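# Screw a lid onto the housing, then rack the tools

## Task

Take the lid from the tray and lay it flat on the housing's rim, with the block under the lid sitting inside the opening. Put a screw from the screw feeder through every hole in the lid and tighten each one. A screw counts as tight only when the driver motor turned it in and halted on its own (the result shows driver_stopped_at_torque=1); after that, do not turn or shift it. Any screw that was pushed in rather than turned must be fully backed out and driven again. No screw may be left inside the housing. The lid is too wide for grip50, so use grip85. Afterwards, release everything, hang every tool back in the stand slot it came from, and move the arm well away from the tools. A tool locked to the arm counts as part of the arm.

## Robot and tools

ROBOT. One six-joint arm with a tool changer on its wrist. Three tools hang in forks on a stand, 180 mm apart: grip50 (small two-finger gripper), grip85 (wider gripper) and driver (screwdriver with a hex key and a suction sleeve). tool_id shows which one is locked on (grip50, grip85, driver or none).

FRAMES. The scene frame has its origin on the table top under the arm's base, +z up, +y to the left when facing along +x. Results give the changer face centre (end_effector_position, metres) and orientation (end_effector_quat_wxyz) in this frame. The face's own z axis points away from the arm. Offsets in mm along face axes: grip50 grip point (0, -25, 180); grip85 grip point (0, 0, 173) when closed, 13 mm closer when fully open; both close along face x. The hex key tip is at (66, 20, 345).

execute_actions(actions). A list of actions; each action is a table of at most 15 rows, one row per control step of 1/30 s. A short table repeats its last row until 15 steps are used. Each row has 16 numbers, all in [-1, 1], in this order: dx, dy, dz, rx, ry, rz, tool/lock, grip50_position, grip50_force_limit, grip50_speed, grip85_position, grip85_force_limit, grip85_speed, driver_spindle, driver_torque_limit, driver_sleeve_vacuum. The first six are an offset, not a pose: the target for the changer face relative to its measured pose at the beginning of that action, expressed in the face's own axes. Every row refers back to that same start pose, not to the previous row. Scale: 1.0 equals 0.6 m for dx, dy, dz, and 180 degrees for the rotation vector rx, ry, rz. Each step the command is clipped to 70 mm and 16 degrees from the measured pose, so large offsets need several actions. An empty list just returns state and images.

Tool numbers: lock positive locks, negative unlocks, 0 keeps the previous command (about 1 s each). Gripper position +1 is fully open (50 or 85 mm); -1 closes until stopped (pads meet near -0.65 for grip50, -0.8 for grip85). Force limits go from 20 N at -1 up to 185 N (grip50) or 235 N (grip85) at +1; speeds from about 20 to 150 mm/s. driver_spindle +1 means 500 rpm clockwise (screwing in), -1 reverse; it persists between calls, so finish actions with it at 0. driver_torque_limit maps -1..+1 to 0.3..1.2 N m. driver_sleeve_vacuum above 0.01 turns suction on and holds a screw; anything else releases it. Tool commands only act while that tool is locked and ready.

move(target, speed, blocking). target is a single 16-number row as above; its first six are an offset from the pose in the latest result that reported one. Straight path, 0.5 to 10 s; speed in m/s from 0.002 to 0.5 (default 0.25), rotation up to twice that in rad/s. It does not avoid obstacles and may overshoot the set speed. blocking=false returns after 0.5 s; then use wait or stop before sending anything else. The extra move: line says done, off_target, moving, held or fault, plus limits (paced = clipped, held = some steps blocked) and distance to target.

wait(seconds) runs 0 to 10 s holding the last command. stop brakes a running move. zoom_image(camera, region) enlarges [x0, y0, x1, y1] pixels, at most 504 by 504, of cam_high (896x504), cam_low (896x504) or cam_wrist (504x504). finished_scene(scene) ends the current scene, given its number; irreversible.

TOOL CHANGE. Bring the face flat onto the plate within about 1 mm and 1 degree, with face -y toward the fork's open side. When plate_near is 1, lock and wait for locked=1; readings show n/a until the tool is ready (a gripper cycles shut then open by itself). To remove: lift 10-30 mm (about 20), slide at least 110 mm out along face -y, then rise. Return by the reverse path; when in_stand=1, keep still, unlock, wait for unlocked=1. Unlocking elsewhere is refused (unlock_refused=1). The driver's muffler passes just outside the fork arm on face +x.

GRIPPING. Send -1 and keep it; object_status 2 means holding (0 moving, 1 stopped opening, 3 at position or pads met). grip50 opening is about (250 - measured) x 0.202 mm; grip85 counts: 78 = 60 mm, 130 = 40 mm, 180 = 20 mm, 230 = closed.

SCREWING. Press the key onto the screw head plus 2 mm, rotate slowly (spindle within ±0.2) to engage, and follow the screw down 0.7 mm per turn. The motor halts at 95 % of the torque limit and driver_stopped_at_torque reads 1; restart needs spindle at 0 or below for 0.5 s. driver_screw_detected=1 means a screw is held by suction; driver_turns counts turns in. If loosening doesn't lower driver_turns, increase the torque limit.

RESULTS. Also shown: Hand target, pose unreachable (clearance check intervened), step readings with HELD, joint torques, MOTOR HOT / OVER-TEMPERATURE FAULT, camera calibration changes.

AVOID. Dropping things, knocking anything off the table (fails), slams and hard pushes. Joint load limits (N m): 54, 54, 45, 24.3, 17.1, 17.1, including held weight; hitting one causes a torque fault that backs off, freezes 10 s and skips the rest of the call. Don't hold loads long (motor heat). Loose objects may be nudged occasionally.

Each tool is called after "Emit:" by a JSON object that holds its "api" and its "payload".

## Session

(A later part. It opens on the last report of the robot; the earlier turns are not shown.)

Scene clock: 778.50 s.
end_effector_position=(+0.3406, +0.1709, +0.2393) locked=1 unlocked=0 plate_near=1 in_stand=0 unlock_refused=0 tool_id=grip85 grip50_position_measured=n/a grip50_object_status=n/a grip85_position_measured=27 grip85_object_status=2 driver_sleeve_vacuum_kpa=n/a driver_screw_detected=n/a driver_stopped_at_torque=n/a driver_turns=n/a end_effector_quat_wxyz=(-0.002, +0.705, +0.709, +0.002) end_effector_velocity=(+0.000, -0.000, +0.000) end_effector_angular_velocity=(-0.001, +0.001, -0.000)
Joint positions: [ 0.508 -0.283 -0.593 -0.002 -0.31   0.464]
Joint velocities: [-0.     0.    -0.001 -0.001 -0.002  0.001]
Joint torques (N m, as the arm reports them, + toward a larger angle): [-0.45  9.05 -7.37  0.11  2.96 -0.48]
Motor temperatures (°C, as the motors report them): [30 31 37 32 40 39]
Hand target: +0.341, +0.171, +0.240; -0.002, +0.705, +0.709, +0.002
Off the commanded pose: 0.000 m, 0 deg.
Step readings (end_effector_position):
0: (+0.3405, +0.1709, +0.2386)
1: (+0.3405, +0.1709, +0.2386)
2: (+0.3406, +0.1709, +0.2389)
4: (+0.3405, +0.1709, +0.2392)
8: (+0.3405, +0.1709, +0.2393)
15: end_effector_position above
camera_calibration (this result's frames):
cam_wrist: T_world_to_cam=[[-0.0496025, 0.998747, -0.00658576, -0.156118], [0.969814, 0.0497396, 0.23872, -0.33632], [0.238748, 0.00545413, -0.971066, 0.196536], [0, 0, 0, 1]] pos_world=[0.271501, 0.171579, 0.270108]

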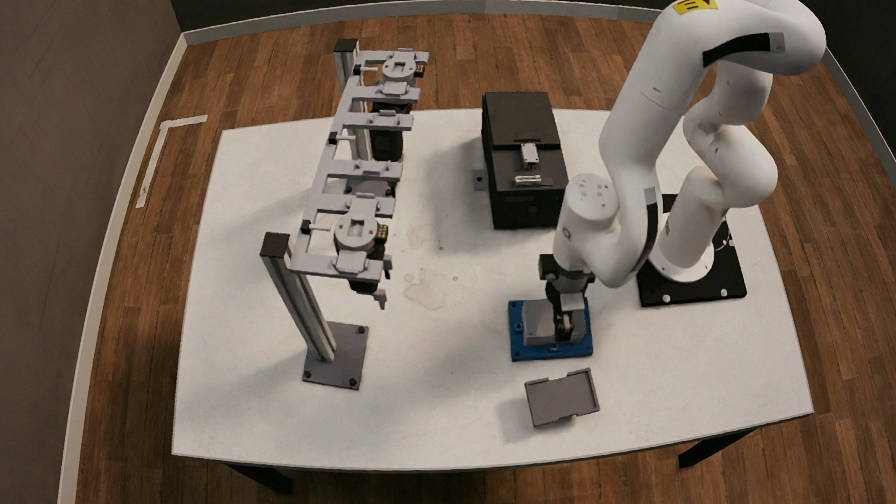

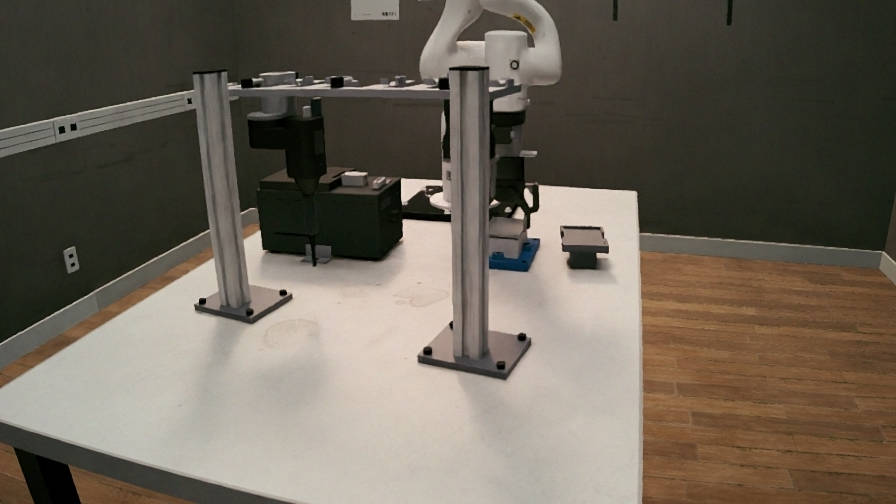

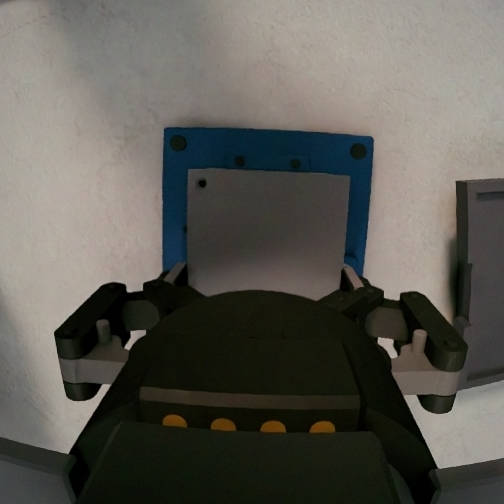

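Emit:
{"api": "execute_actions", "payload": {"actions": [[[0,0,-0.003,0,0,0,0,0,0,0,-1,0,-0.6,0,0,0]],[[0,0.0017,0,0,0,0,0,0,0,0,-1,0,-0.6,0,0,0]],[[0,0,0.002,0,0,0,0,0,0,0,-1,0,-0.6,0,0,0]]]}}

Scene clock: 813.20 s.
end_effector_position=(+0.3414, +0.1708, +0.2398) locked=1 unlocked=0 plate_near=1 in_stand=0 unlock_refused=0 tool_id=grip85 grip50_position_measured=n/a grip50_object_status=n/a grip85_position_measured=27 grip85_object_status=2 driver_sleeve_vacuum_kpa=n/a driver_screw_detected=n/a driver_stopped_at_torque=n/a driver_turns=n/a end_effector_quat_wxyz=(-0.002, +0.705, +0.709, +0.002) end_effector_velocity=(+0.000, +0.000, -0.000) end_effector_angular_velocity=(-0.000, +0.000, +0.001)
Joint positions: [ 0.507 -0.284 -0.596 -0.002 -0.313  0.463]
Joint velocities: [ 0.    -0.001 -0.001 -0.001  0.    -0.   ]
Joint torques (N m, as the arm reports them, + toward a larger angle): [ -1.66  24.11 -12.74   0.61   1.63  -0.38]
Motor temperatures (°C, as the motors report them): [30 30 37 32 40 39]
Hand target: +0.341, +0.171, +0.240; -0.002, +0.705, +0.709, +0.002
Off the commanded pose: 0.000 m, 0 deg.
Step readings (end_effector_position; steps 1 to 15: 1st action; 16 to 30: 2nd action; 31 to 45: 3rd action):
0: (+0.3407, +0.1709, +0.2395)
1: (+0.3407, +0.1709, +0.2395)
2: (+0.3406, +0.1709, +0.2397)
4: (+0.3405, +0.1708, +0.2400)
8: (+0.3399, +0.1705, +0.2401)
15: (+0.3403, +0.1707, +0.2408)
16: (+0.3404, +0.1708, +0.2409)
17: (+0.3405, +0.1708, +0.2409)
19: (+0.3410, +0.1707, +0.2408)
23: (+0.3413, +0.1707, +0.2408)
30: (+0.3413, +0.1707, +0.2408)
31: (+0.3413, +0.1707, +0.2408)
32: (+0.3413, +0.1708, +0.2406)
34: (+0.3413, +0.1708, +0.2400)
38: (+0.3414, +0.1708, +0.2399)
45: end_effector_position above
camera_calibration (this result's frames):
cam_wrist: T_world_to_cam=[[-0.0495308, 0.998748, -0.00701959, -0.155889], [0.970048, 0.0497786, 0.237758, -0.337066], [0.23781, 0.00496703, -0.971299, 0.197287], [0, 0, 0, 1]] pos_world=[0.272332, 0.171493, 0.270671]

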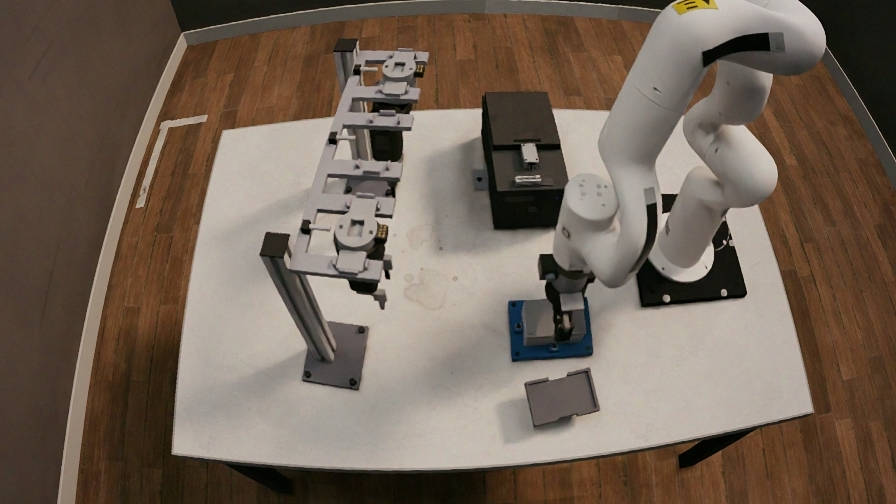

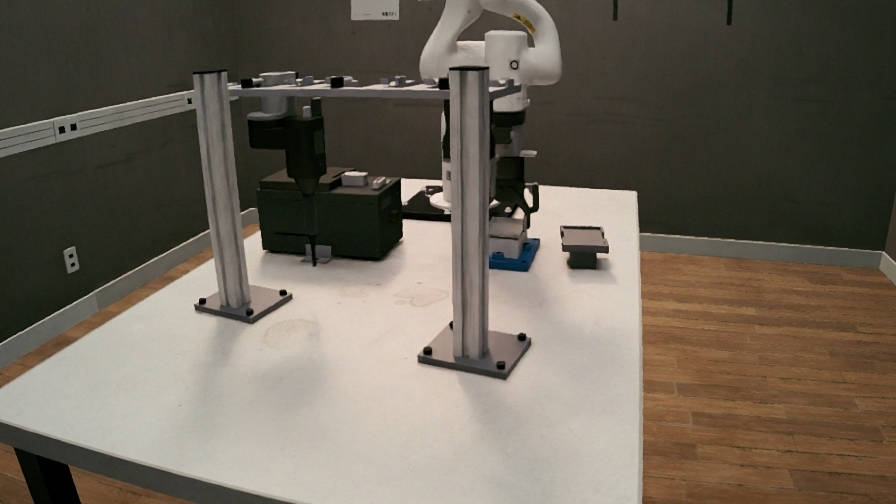

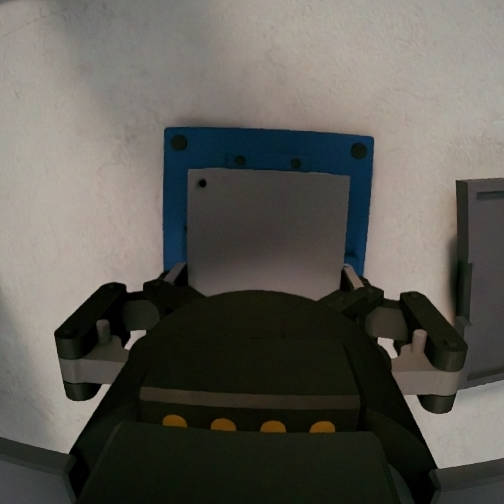

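Emit:
{"api": "zoom_image", "payload": {"camera": "cam_high", "region": [515, 290, 605, 355]}}

Emit:
{"api": "zoom_image", "payload": {"camera": "cam_wrist", "region": [180, 160, 240, 210]}}

Emit:
{"api": "zoom_image", "payload": {"camera": "cam_wrist", "region": [300, 160, 380, 290]}}

Region (515, 290, 605, 355) of cam_high's 896x504 image, scaled by 5.600, with more detail than that image has.

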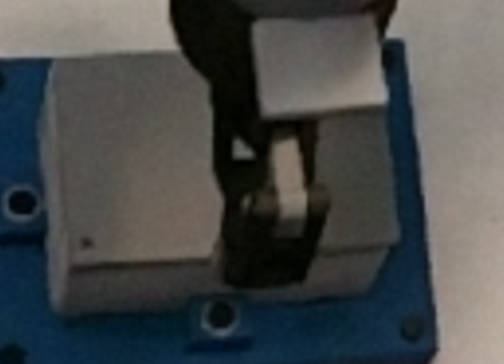

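Region (180, 160, 240, 210) of cam_wrist's 504x504 image, scaled by 8.400, with more detail than that image has.

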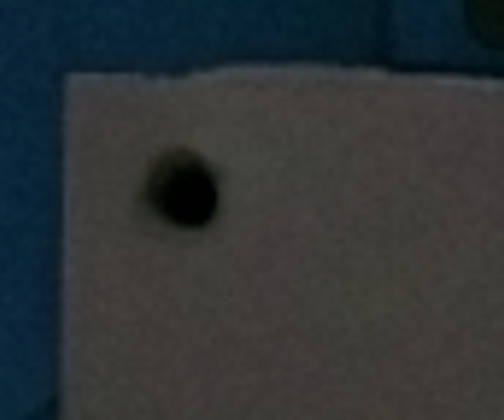

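Region (300, 160, 380, 290) of cam_wrist's 504x504 image, scaled by 3.877, with more detail than that image has; it fills the left 310 columns of this view, and the rest is white.

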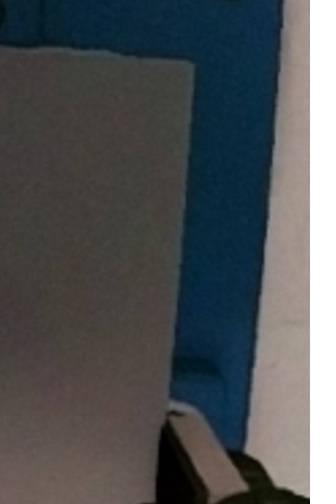

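Emit:
{"api": "execute_actions", "payload": {"actions": [[[0,0.0008,0.0006,-0.0013,0,0,0,0,0,0,-1,0,-0.6,0,0,0]],[[0,0.0008,0.0008,0,0,0,0,0,0,0,-1,0,-0.6,0,0,0]],[[0,0.0008,0.0008,0,0,0,0,0,0,0,-1,0,-0.6,0,0,0]],[[0,0.0008,0.0008,0,0,0,0,0,0,0,-1,0,-0.6,0,0,0]]]}}

Scene clock: 868.77 s.
end_effector_position=(+0.3425, +0.1705, +0.2387) locked=1 unlocked=0 plate_near=1 in_stand=0 unlock_refused=0 tool_id=grip85 grip50_position_measured=n/a grip50_object_status=n/a grip85_position_measured=27 grip85_object_status=2 driver_sleeve_vacuum_kpa=n/a driver_screw_detected=n/a driver_stopped_at_torque=n/a driver_turns=n/a end_effector_quat_wxyz=(-0.001, +0.705, +0.709, -0.000) end_effector_velocity=(+0.000, -0.000, -0.000) end_effector_angular_velocity=(+0.001, -0.001, -0.000)
Joint positions: [ 0.506 -0.289 -0.599 -0.008 -0.314  0.467]
Joint velocities: [-0.001 -0.001  0.001  0.001  0.003 -0.001]
Joint torques (N m, as the arm reports them, + toward a larger angle): [-11.16   0.06  -5.4   -2.21   5.9   -1.31]
Motor temperatures (°C, as the motors report them): [30 30 37 32 40 39]
Hand target: +0.343, +0.171, +0.238; -0.001, +0.705, +0.709, +0.001
Off the commanded pose: 0.000 m, 0 deg.
Step readings (end_effector_position; steps 1 to 15: 1st action; 16 to 30: 2nd action; 31 to 45: 3rd action; 46 to 60: 4th action):
0: (+0.3413, +0.1708, +0.2396)
1: (+0.3413, +0.1708, +0.2396)
2: (+0.3414, +0.1707, +0.2396)
4: (+0.3414, +0.1707, +0.2395)
8: (+0.3414, +0.1708, +0.2395)
15: (+0.3415, +0.1707, +0.2394)
16: (+0.3415, +0.1707, +0.2394)
17: (+0.3416, +0.1707, +0.2394)
19: (+0.3418, +0.1707, +0.2393)
23: (+0.3419, +0.1707, +0.2392)
30: (+0.3418, +0.1707, +0.2392)
31: (+0.3418, +0.1706, +0.2392)
32: (+0.3419, +0.1706, +0.2391)
34: (+0.3421, +0.1706, +0.2390)
38: (+0.3422, +0.1706, +0.2390)
45: (+0.3422, +0.1706, +0.2389)
46: (+0.3422, +0.1706, +0.2389)
47: (+0.3422, +0.1706, +0.2388)
49: (+0.3424, +0.1706, +0.2388)
53: (+0.3425, +0.1706, +0.2387)
60: end_effector_position above
camera_calibration (this result's frames):
cam_wrist: T_world_to_cam=[[-0.0494485, 0.998725, -0.0101179, -0.154873], [0.970612, 0.0504404, 0.235304, -0.337527], [0.235515, 0.0018149, -0.971869, 0.19735], [0, 0, 0, 1]] pos_world=[0.273471, 0.171343, 0.269653]

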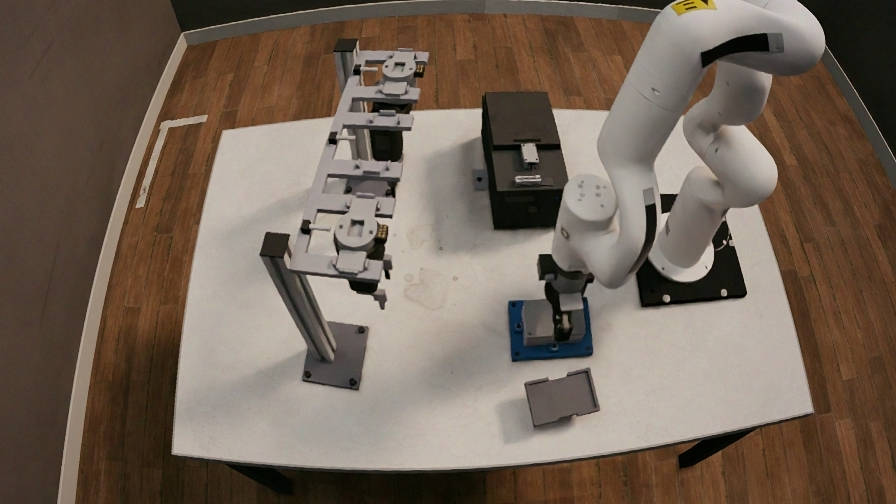

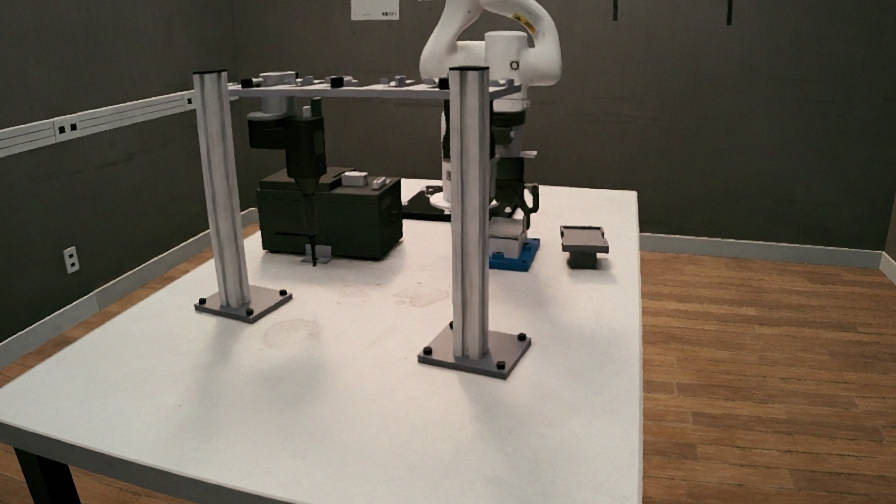

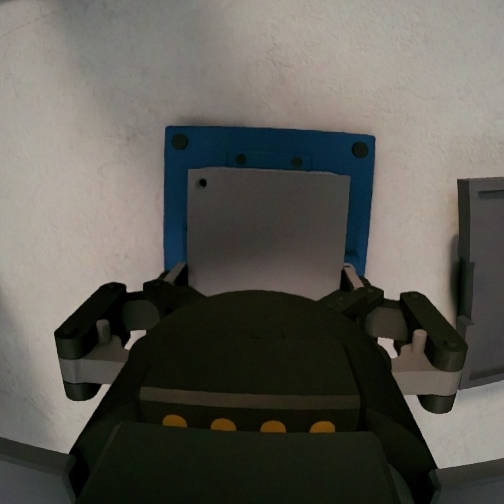

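Emit:
{"api": "execute_actions", "payload": {"actions": [[[0,0,-0.004,-0.001,0.0008,0,0,0,0,0,-1,0,-0.6,0,0,0],[0,0,-0.007,-0.002,0.0017,0,0,0,0,0,-1,0,-0.6,0,0,0]],[[0,0,0,0,0,0,0,0,0,0,-1,0,-0.6,0,0,0]]]}}

Emit:
{"api": "zoom_image", "payload": {"camera": "cam_low", "region": [485, 200, 555, 270]}}

Emit:
{"api": "zoom_image", "payload": {"camera": "cam_wrist", "region": [170, 150, 370, 290]}}

Scene clock: 888.80 s.
end_effector_position=(+0.3423, +0.1703, +0.2423) locked=1 unlocked=0 plate_near=1 in_stand=0 unlock_refused=0 tool_id=grip85 grip50_position_measured=n/a grip50_object_status=n/a grip85_position_measured=27 grip85_object_status=2 driver_sleeve_vacuum_kpa=n/a driver_screw_detected=n/a driver_stopped_at_torque=n/a driver_turns=n/a end_effector_quat_wxyz=(-0.001, +0.705, +0.709, +0.004) end_effector_velocity=(+0.001, +0.000, +0.000) end_effector_angular_velocity=(+0.001, -0.002, +0.000)
Joint positions: [ 0.505 -0.277 -0.596 -0.002 -0.315  0.46 ]
Joint velocities: [-0.     0.    -0.001 -0.001  0.001 -0.   ]
Joint torques (N m, as the arm reports them, + toward a larger angle): [ -1.37  32.53 -14.97  -0.09  -0.06  -0.19]
Motor temperatures (°C, as the motors report them): [30 30 36 32 40 39]
Hand target: +0.342, +0.170, +0.242; -0.001, +0.705, +0.709, +0.004
Off the commanded pose: 0.000 m, 0 deg.
Step readings (end_effector_position; steps 1 to 15: 1st action; 16 to 30: 2nd action):
0: (+0.3424, +0.1705, +0.2386)
1: (+0.3424, +0.1705, +0.2386)
2: (+0.3424, +0.1704, +0.2389)
4: (+0.3420, +0.1701, +0.2399)
8: (+0.3416, +0.1697, +0.2408)
15: (+0.3423, +0.1703, +0.2424)
16: (+0.3423, +0.1704, +0.2424)
17: (+0.3423, +0.1704, +0.2425)
19: (+0.3423, +0.1703, +0.2423)
23: (+0.3423, +0.1703, +0.2423)
30: end_effector_position above
camera_calibration (this result's frames):
cam_wrist: T_world_to_cam=[[-0.0494279, 0.998764, -0.00520296, -0.155836], [0.969163, 0.0492209, 0.241453, -0.339016], [0.241411, 0.00689202, -0.970399, 0.197733], [0, 0, 0, 1]] pos_world=[0.273124, 0.170968, 0.272925]

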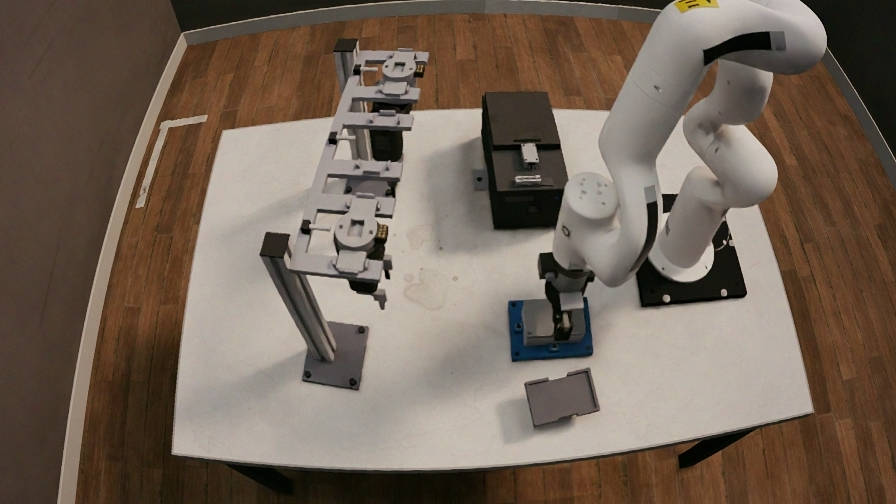

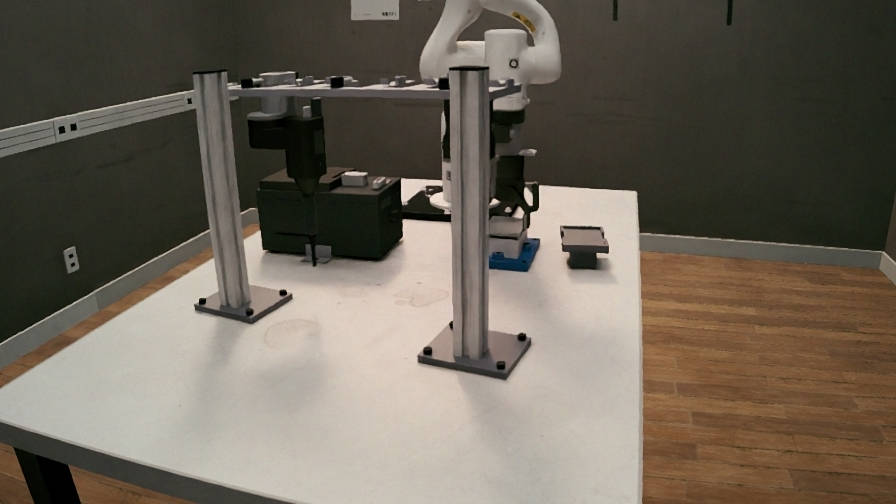

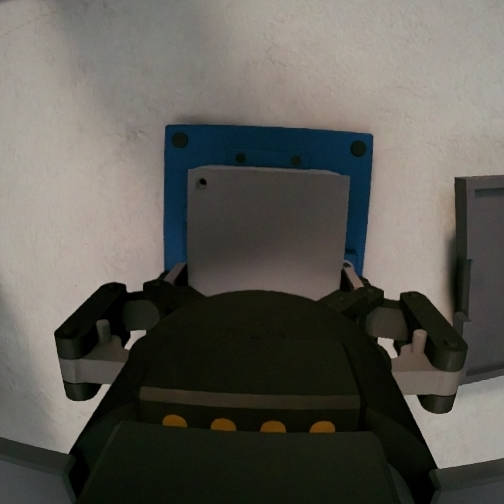

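Region (485, 200, 555, 270) of cam_low's 896x504 image, scaled by 7.200, with more detail than that image has.

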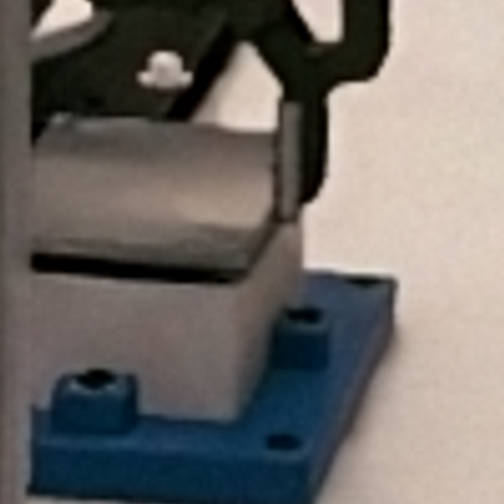

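Region (170, 150, 370, 290) of cam_wrist's 504x504 image, scaled by 2.520, with more detail than that image has; it fills the top 353 rows of this view, and the rest is white.

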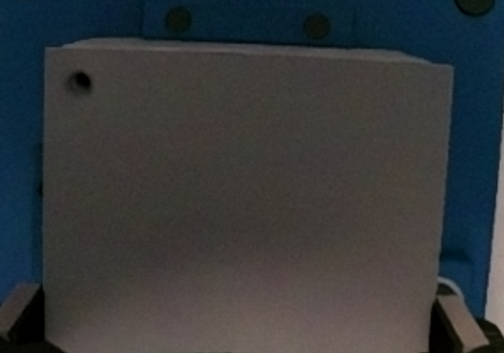

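Emit:
{"api": "execute_actions", "payload": {"actions": [[[-0.001,-0.003,0,0,0,0,0,0,0,0,-1,0,-0.6,0,0,0]],[[0,0,0.0015,0,0,0,0,0,0,0,-1,0,-0.6,0,0,0],[0,0,0.003,0,0,0,0,0,0,0,-1,0,-0.6,0,0,0]]]}}

Emit:
{"api": "zoom_image", "payload": {"camera": "cam_wrist", "region": [170, 150, 370, 290]}}

Scene clock: 957.60 s.
end_effector_position=(+0.3405, +0.1697, +0.2405) locked=1 unlocked=0 plate_near=1 in_stand=0 unlock_refused=0 tool_id=grip85 grip50_position_measured=n/a grip50_object_status=n/a grip85_position_measured=27 grip85_object_status=2 driver_sleeve_vacuum_kpa=n/a driver_screw_detected=n/a driver_stopped_at_torque=n/a driver_turns=n/a end_effector_quat_wxyz=(-0.001, +0.705, +0.709, +0.004) end_effector_velocity=(-0.001, -0.000, -0.000) end_effector_angular_velocity=(-0.001, +0.002, -0.000)
Joint positions: [ 0.505 -0.278 -0.59  -0.002 -0.309  0.461]
Joint velocities: [ 0.     0.     0.001  0.    -0.001  0.   ]
Joint torques (N m, as the arm reports them, + toward a larger angle): [ -1.77  31.43 -14.86  -0.04   0.05  -0.28]
Motor temperatures (°C, as the motors report them): [30 30 37 32 40 39]
Hand target: +0.341, +0.170, +0.241; -0.001, +0.705, +0.709, +0.004
Off the commanded pose: 0.000 m, 0 deg.
Step readings (end_effector_position; steps 1 to 15: 1st action; 16 to 30: 2nd action):
0: (+0.3423, +0.1703, +0.2424)
1: (+0.3423, +0.1703, +0.2424)
2: (+0.3421, +0.1703, +0.2424)
4: (+0.3411, +0.1699, +0.2423)
8: (+0.3405, +0.1697, +0.2423)
15: (+0.3405, +0.1697, +0.2423)
16: (+0.3405, +0.1697, +0.2423)
17: (+0.3405, +0.1697, +0.2422)
19: (+0.3406, +0.1697, +0.2414)
23: (+0.3405, +0.1697, +0.2406)
30: end_effector_position above
camera_calibration (this result's frames):
cam_wrist: T_world_to_cam=[[-0.0494219, 0.998765, -0.00518661, -0.155349], [0.96915, 0.0492107, 0.241509, -0.336848], [0.241466, 0.00690926, -0.970385, 0.196397], [0, 0, 0, 1]] pos_world=[0.271355, 0.170377, 0.271127]

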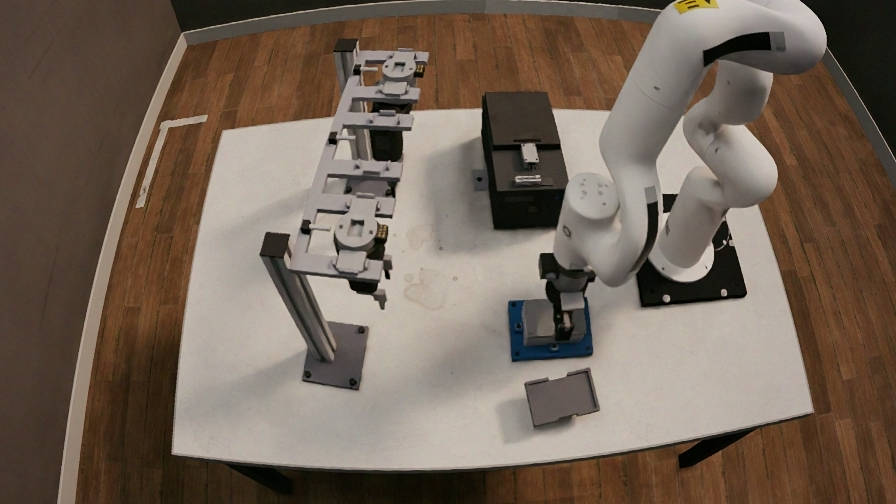

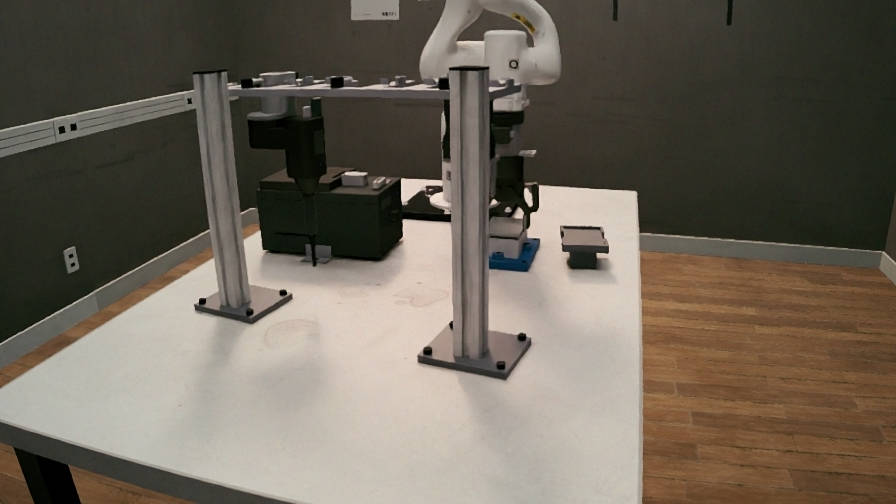

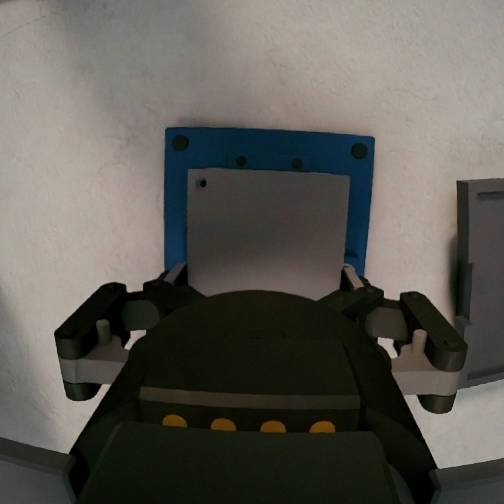

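Region (170, 150, 370, 290) of cam_wrist's 504x504 image, scaled by 2.520, with more detail than that image has; it fills the top 353 rows of this view, and the rest is white.

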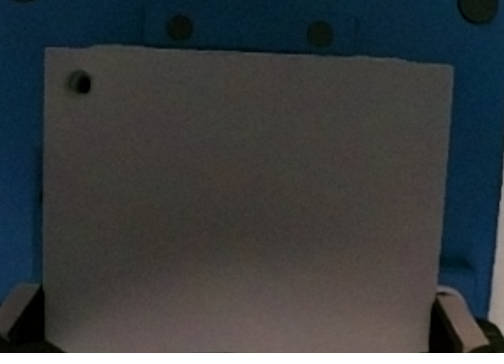

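Emit:
{"api": "execute_actions", "payload": {"actions": [[[0.0018,0,0,0,0,0,0,0,0,0,-1,0,-0.6,0,0,0]],[[0,0,0.001,0,0,0,0,0,0,0,-1,0,-0.6,0,0,0]],[[0,0,0,0,0,0,0,0,0,0,0.75,0,-1,0,0,0]],[[0,0,0,0,0,0,0,0,0,0,0.75,0,-1,0,0,0]]]}}

Emit:
{"api": "zoom_image", "payload": {"camera": "cam_low", "region": [485, 200, 555, 270]}}

Emit:
{"api": "zoom_image", "payload": {"camera": "cam_wrist", "region": [170, 150, 370, 290]}}

Scene clock: 970.53 s.
end_effector_position=(+0.3406, +0.1708, +0.2401) locked=1 unlocked=0 plate_near=1 in_stand=0 unlock_refused=0 tool_id=grip85 grip50_position_measured=n/a grip50_object_status=n/a grip85_position_measured=27 grip85_object_status=2 driver_sleeve_vacuum_kpa=n/a driver_screw_detected=n/a driver_stopped_at_torque=n/a driver_turns=n/a end_effector_quat_wxyz=(-0.001, +0.705, +0.709, +0.004) end_effector_velocity=(+0.000, +0.000, +0.000) end_effector_angular_velocity=(+0.000, -0.000, -0.000)
Joint positions: [ 0.508 -0.28  -0.592 -0.002 -0.308  0.463]
Joint velocities: [-0.     0.    -0.001  0.    -0.    -0.   ]
Joint torques (N m, as the arm reports them, + toward a larger angle): [ -0.93  27.02 -14.06   0.39   0.85  -0.37]
Motor temperatures (°C, as the motors report them): [30 31 37 32 40 39]
Hand target: +0.341, +0.171, +0.240; -0.001, +0.705, +0.709, +0.004
Off the commanded pose: 0.000 m, 0 deg.
Step readings (end_effector_position; steps 1 to 15: 1st action; 16 to 30: 2nd action; 31 to 45: 3rd action; 46 to 60: 4th action):
0: (+0.3405, +0.1697, +0.2405)
1: (+0.3405, +0.1697, +0.2405)
2: (+0.3405, +0.1699, +0.2405)
4: (+0.3405, +0.1704, +0.2405)
8: (+0.3405, +0.1708, +0.2406)
15: (+0.3405, +0.1708, +0.2406)
16: (+0.3405, +0.1708, +0.2405)
17: (+0.3405, +0.1708, +0.2405)
19: (+0.3405, +0.1708, +0.2402)
23: (+0.3406, +0.1708, +0.2401)
30: (+0.3406, +0.1708, +0.2401)
31: (+0.3406, +0.1708, +0.2401)
32: (+0.3406, +0.1708, +0.2401)
34: (+0.3406, +0.1708, +0.2401)
38: (+0.3406, +0.1708, +0.2401)
45: (+0.3406, +0.1708, +0.2401)
46: (+0.3406, +0.1708, +0.2401)
47: (+0.3406, +0.1708, +0.2401)
49: (+0.3406, +0.1708, +0.2401)
53: (+0.3406, +0.1708, +0.2401)
60: end_effector_position above
camera_calibration (this result's frames):
cam_wrist: T_world_to_cam=[[-0.049385, 0.998766, -0.0052404, -0.156446], [0.96918, 0.0491886, 0.241393, -0.3368], [0.241353, 0.0068423, -0.970413, 0.195992], [0, 0, 0, 1]] pos_world=[0.271391, 0.171479, 0.270675]

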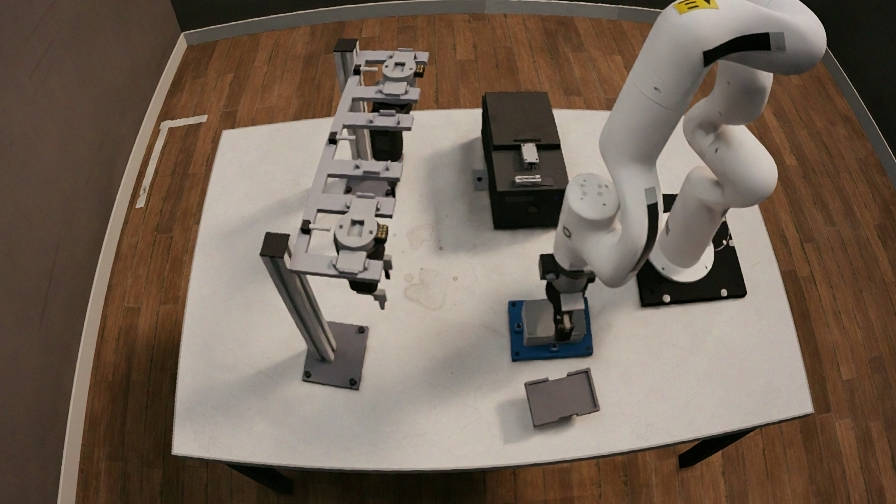

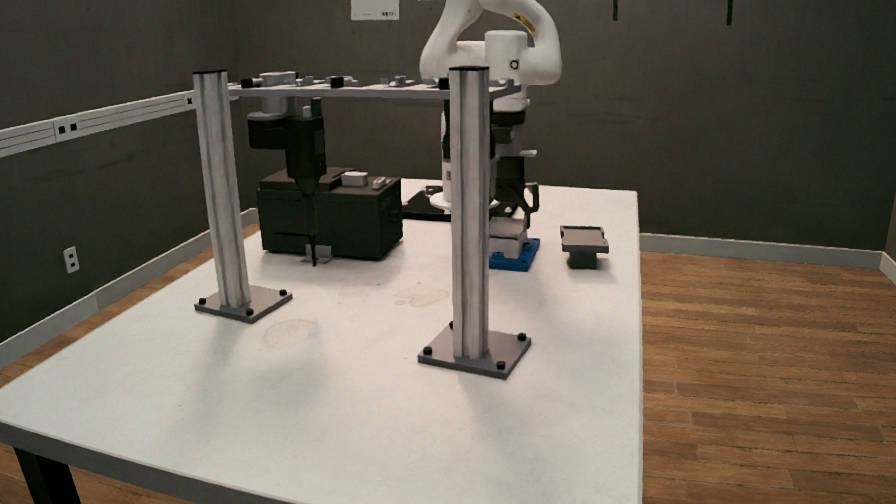

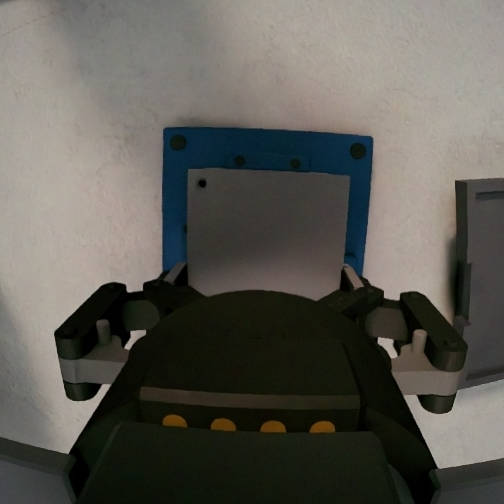

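Region (485, 200, 555, 270) of cam_low's 896x504 image, scaled by 7.200, with more detail than that image has.

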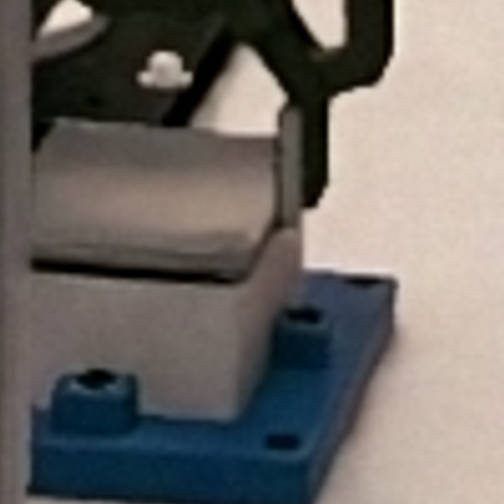

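Region (170, 150, 370, 290) of cam_wrist's 504x504 image, scaled by 2.520, with more detail than that image has; it fills the top 353 rows of this view, and the rest is white.

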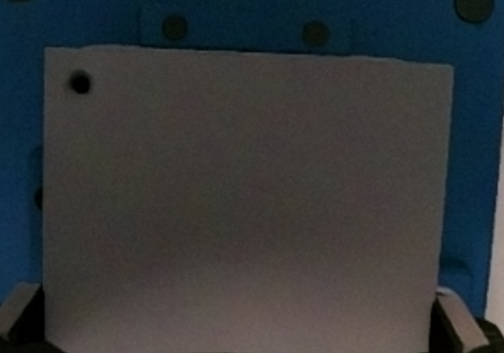

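Emit:
{"api": "execute_actions", "payload": {"actions": [[[0,0,0,0,0,0,0,0,0,0,0.92,0,-1,0,0,0]],[[0,0,0,0,0,0,0,0,0,0,0.92,0,-1,0,0,0]]]}}

Emit:
{"api": "zoom_image", "payload": {"camera": "cam_low", "region": [485, 200, 555, 270]}}

Emit:
{"api": "zoom_image", "payload": {"camera": "cam_wrist", "region": [170, 150, 370, 290]}}

Scene clock: 978.87 s.
end_effector_position=(+0.3406, +0.1708, +0.2401) locked=1 unlocked=0 plate_near=1 in_stand=0 unlock_refused=0 tool_id=grip85 grip50_position_measured=n/a grip50_object_status=n/a grip85_position_measured=13 grip85_object_status=3 driver_sleeve_vacuum_kpa=n/a driver_screw_detected=n/a driver_stopped_at_torque=n/a driver_turns=n/a end_effector_quat_wxyz=(-0.001, +0.705, +0.709, +0.004) end_effector_velocity=(+0.000, +0.001, -0.000) end_effector_angular_velocity=(+0.000, -0.001, +0.001)
Joint positions: [ 0.508 -0.28  -0.592 -0.002 -0.308  0.463]
Joint velocities: [ 0.001 -0.001 -0.001  0.     0.001 -0.   ]
Joint torques (N m, as the arm reports them, + toward a larger angle): [ -1.93  30.09 -15.29   0.23  -0.15  -0.34]
Motor temperatures (°C, as the motors report them): [30 31 37 32 40 39]
Hand target: +0.341, +0.171, +0.240; -0.001, +0.705, +0.709, +0.004
Off the commanded pose: 0.000 m, 0 deg.
Step readings (end_effector_position; steps 1 to 15: 1st action; 16 to 30: 2nd action):
0: (+0.3406, +0.1708, +0.2401)
1: (+0.3406, +0.1708, +0.2401)
2: (+0.3405, +0.1708, +0.2400)
4: (+0.3404, +0.1708, +0.2398)
8: (+0.3406, +0.1708, +0.2400)
15: (+0.3406, +0.1708, +0.2401)
16: (+0.3406, +0.1708, +0.2401)
17: (+0.3406, +0.1708, +0.2401)
19: (+0.3406, +0.1708, +0.2401)
23: (+0.3406, +0.1708, +0.2401)
30: end_effector_position above
camera_calibration (this result's frames):
cam_wrist: T_world_to_cam=[[-0.049392, 0.998766, -0.0051991, -0.156464], [0.96916, 0.0491849, 0.241476, -0.336826], [0.241434, 0.00688822, -0.970393, 0.195941], [0, 0, 0, 1]] pos_world=[0.271404, 0.171488, 0.270662]

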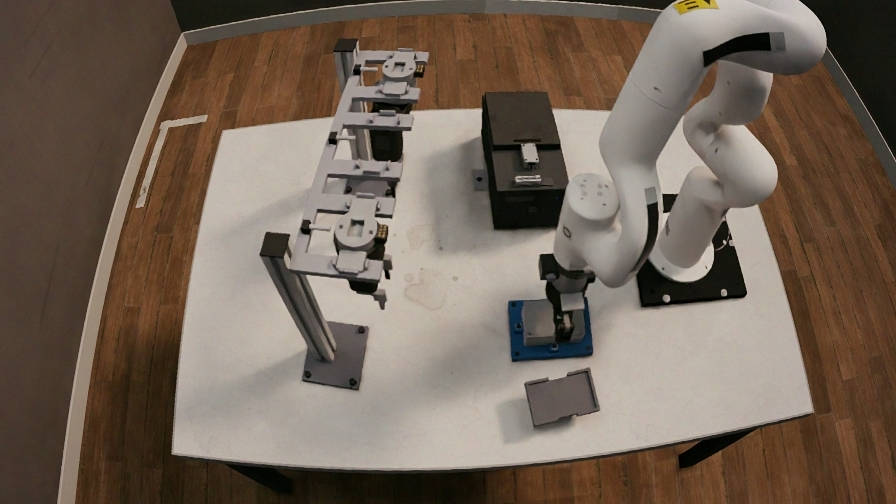

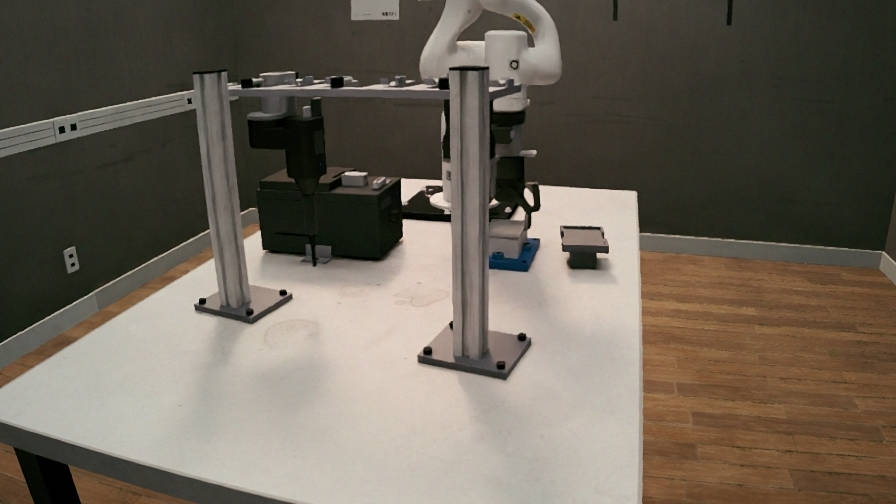

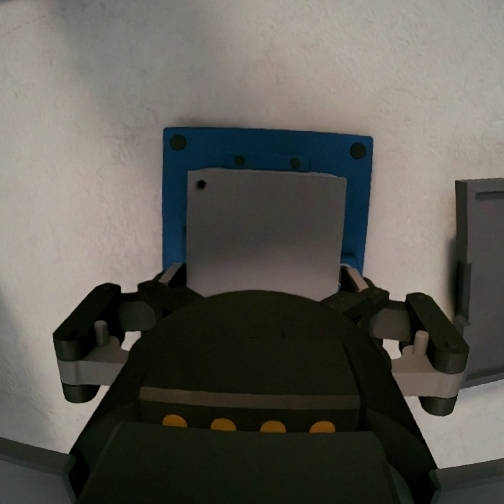

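Region (485, 200, 555, 270) of cam_low's 896x504 image, scaled by 7.200, with more detail than that image has.

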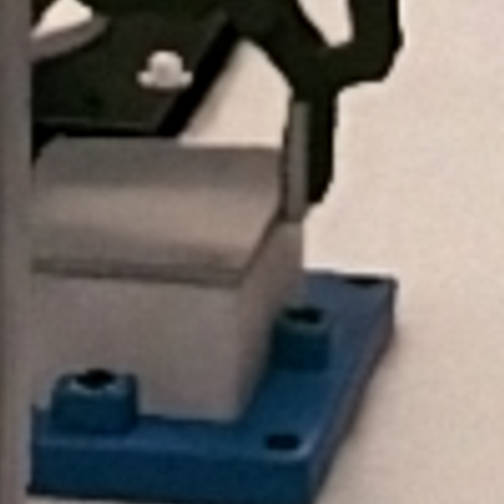

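Region (170, 150, 370, 290) of cam_wrist's 504x504 image, scaled by 2.520, with more detail than that image has; it fills the top 353 rows of this view, and the rest is white.

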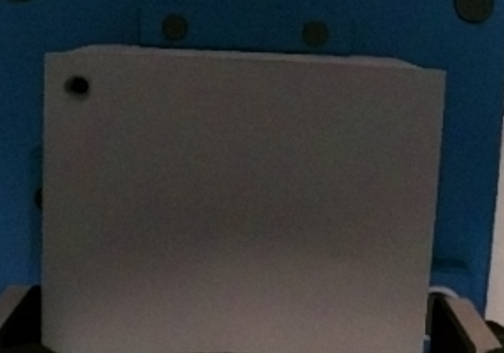

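Emit:
{"api": "move", "payload": {"target": [0,0.05,-0.25,0,0,0,0,0,0,0,1,0,0,0,0,0], "speed": 0.2}}

Emit:
{"api": "zoom_image", "payload": {"camera": "cam_wrist", "region": [170, 100, 370, 290]}}

Emit:
{"api": "zoom_image", "payload": {"camera": "cam_low", "region": [485, 200, 555, 270]}}

Emit:
{"api": "zoom_image", "payload": {"camera": "cam_high", "region": [500, 280, 610, 370]}}

Scene clock: 987.57 s.
end_effector_position=(+0.3698, +0.1701, +0.3897) locked=1 unlocked=0 plate_near=1 in_stand=0 unlock_refused=0 tool_id=grip85 grip50_position_measured=n/a grip50_object_status=n/a grip85_position_measured=3 grip85_object_status=3 driver_sleeve_vacuum_kpa=n/a driver_screw_detected=n/a driver_stopped_at_torque=n/a driver_turns=n/a end_effector_quat_wxyz=(-0.001, +0.705, +0.710, +0.004) end_effector_velocity=(+0.001, +0.000, +0.002) end_effector_angular_velocity=(-0.000, -0.001, +0.001)
Joint positions: [ 0.476 -0.042 -0.753  0.    -0.709  0.429]
Joint velocities: [-0.     0.001 -0.004 -0.001 -0.005 -0.   ]
Joint torques (N m, as the arm reports them, + toward a larger angle): [ -1.99  26.59 -20.12   0.36  -0.01  -0.24]
Motor temperatures (°C, as the motors report them): [30 31 37 32 40 39]
Hand target: +0.370, +0.170, +0.390; -0.001, +0.705, +0.710, +0.004
Off the commanded pose: 0.001 m, 0 deg.
move: done
camera_calibration (this result's frames):
cam_wrist: T_world_to_cam=[[-0.0497596, 0.998748, -0.0050533, -0.153419], [0.969394, 0.0495138, 0.240465, -0.401018], [0.240414, 0.00706682, -0.970645, 0.334511], [0, 0, 0, 1]] pos_world=[0.300689, 0.170719, 0.420347]

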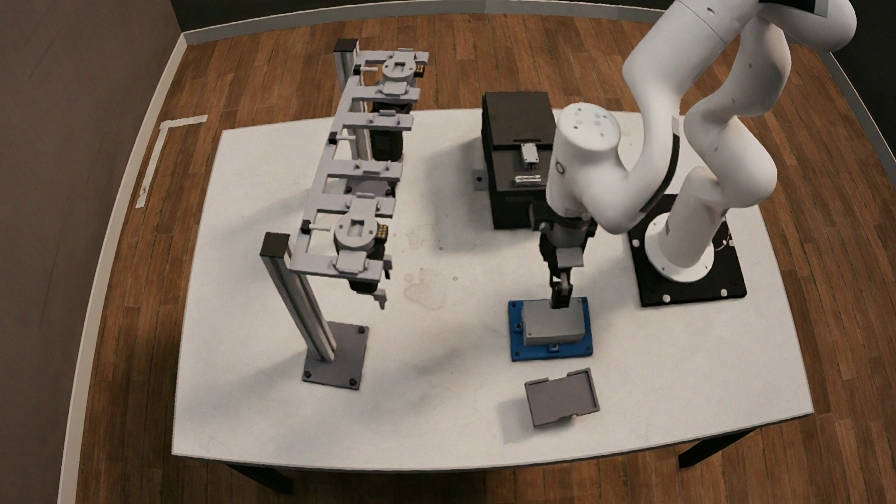

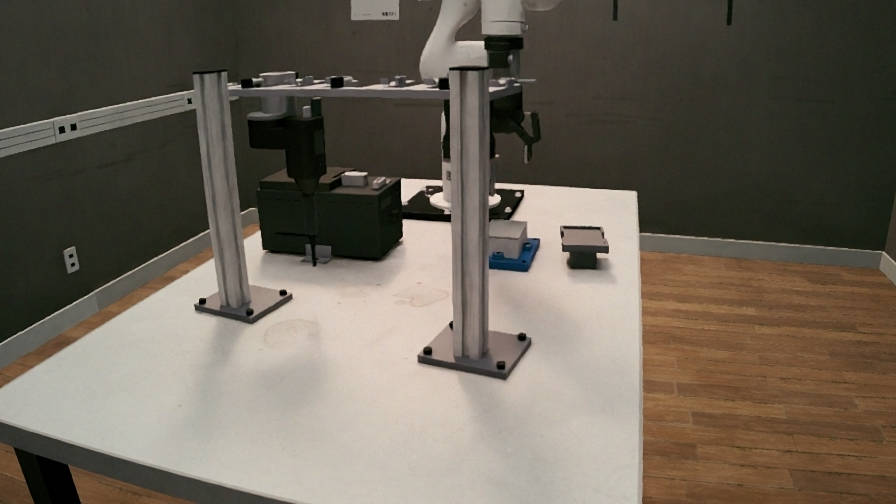

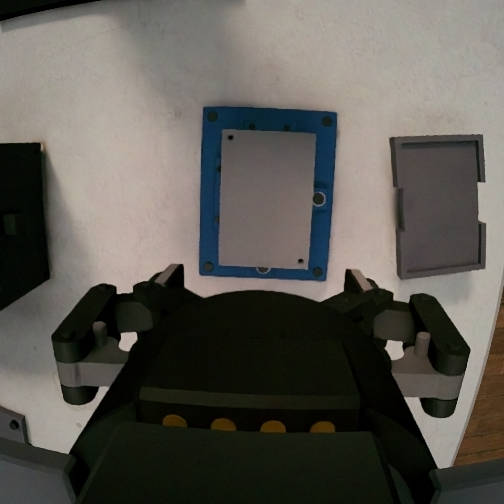

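Region (170, 100, 370, 290) of cam_wrist's 504x504 image, scaled by 2.520, with more detail than that image has; it fills the top 479 rows of this view, and the rest is white.

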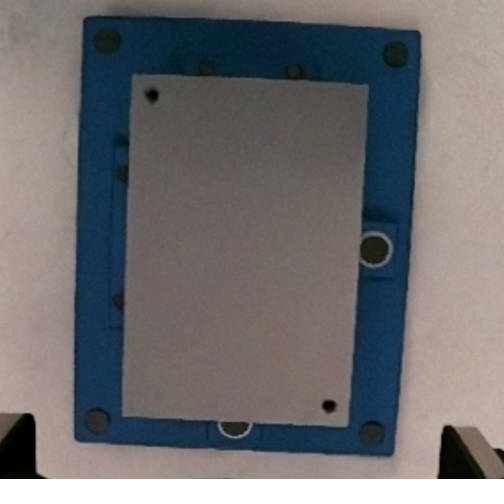

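Region (485, 200, 555, 270) of cam_low's 896x504 image, scaled by 7.200, with more detail than that image has.

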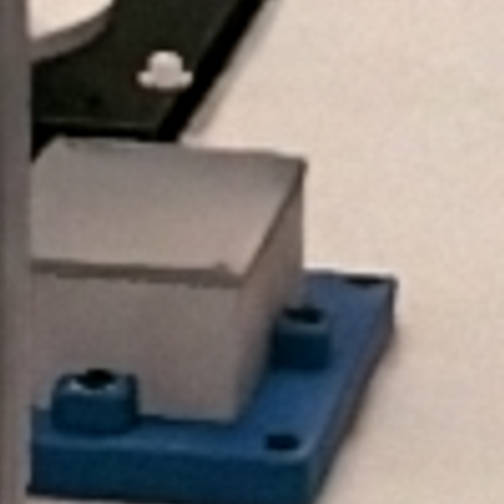

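Region (500, 280, 610, 370) of cam_high's 896x504 image, scaled by 4.582, with more detail than that image has; it fills the top 412 rows of this view, and the rest is white.

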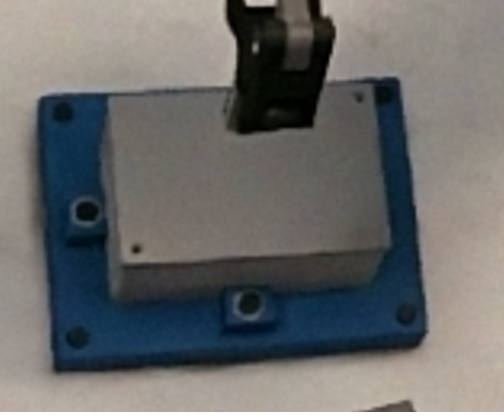

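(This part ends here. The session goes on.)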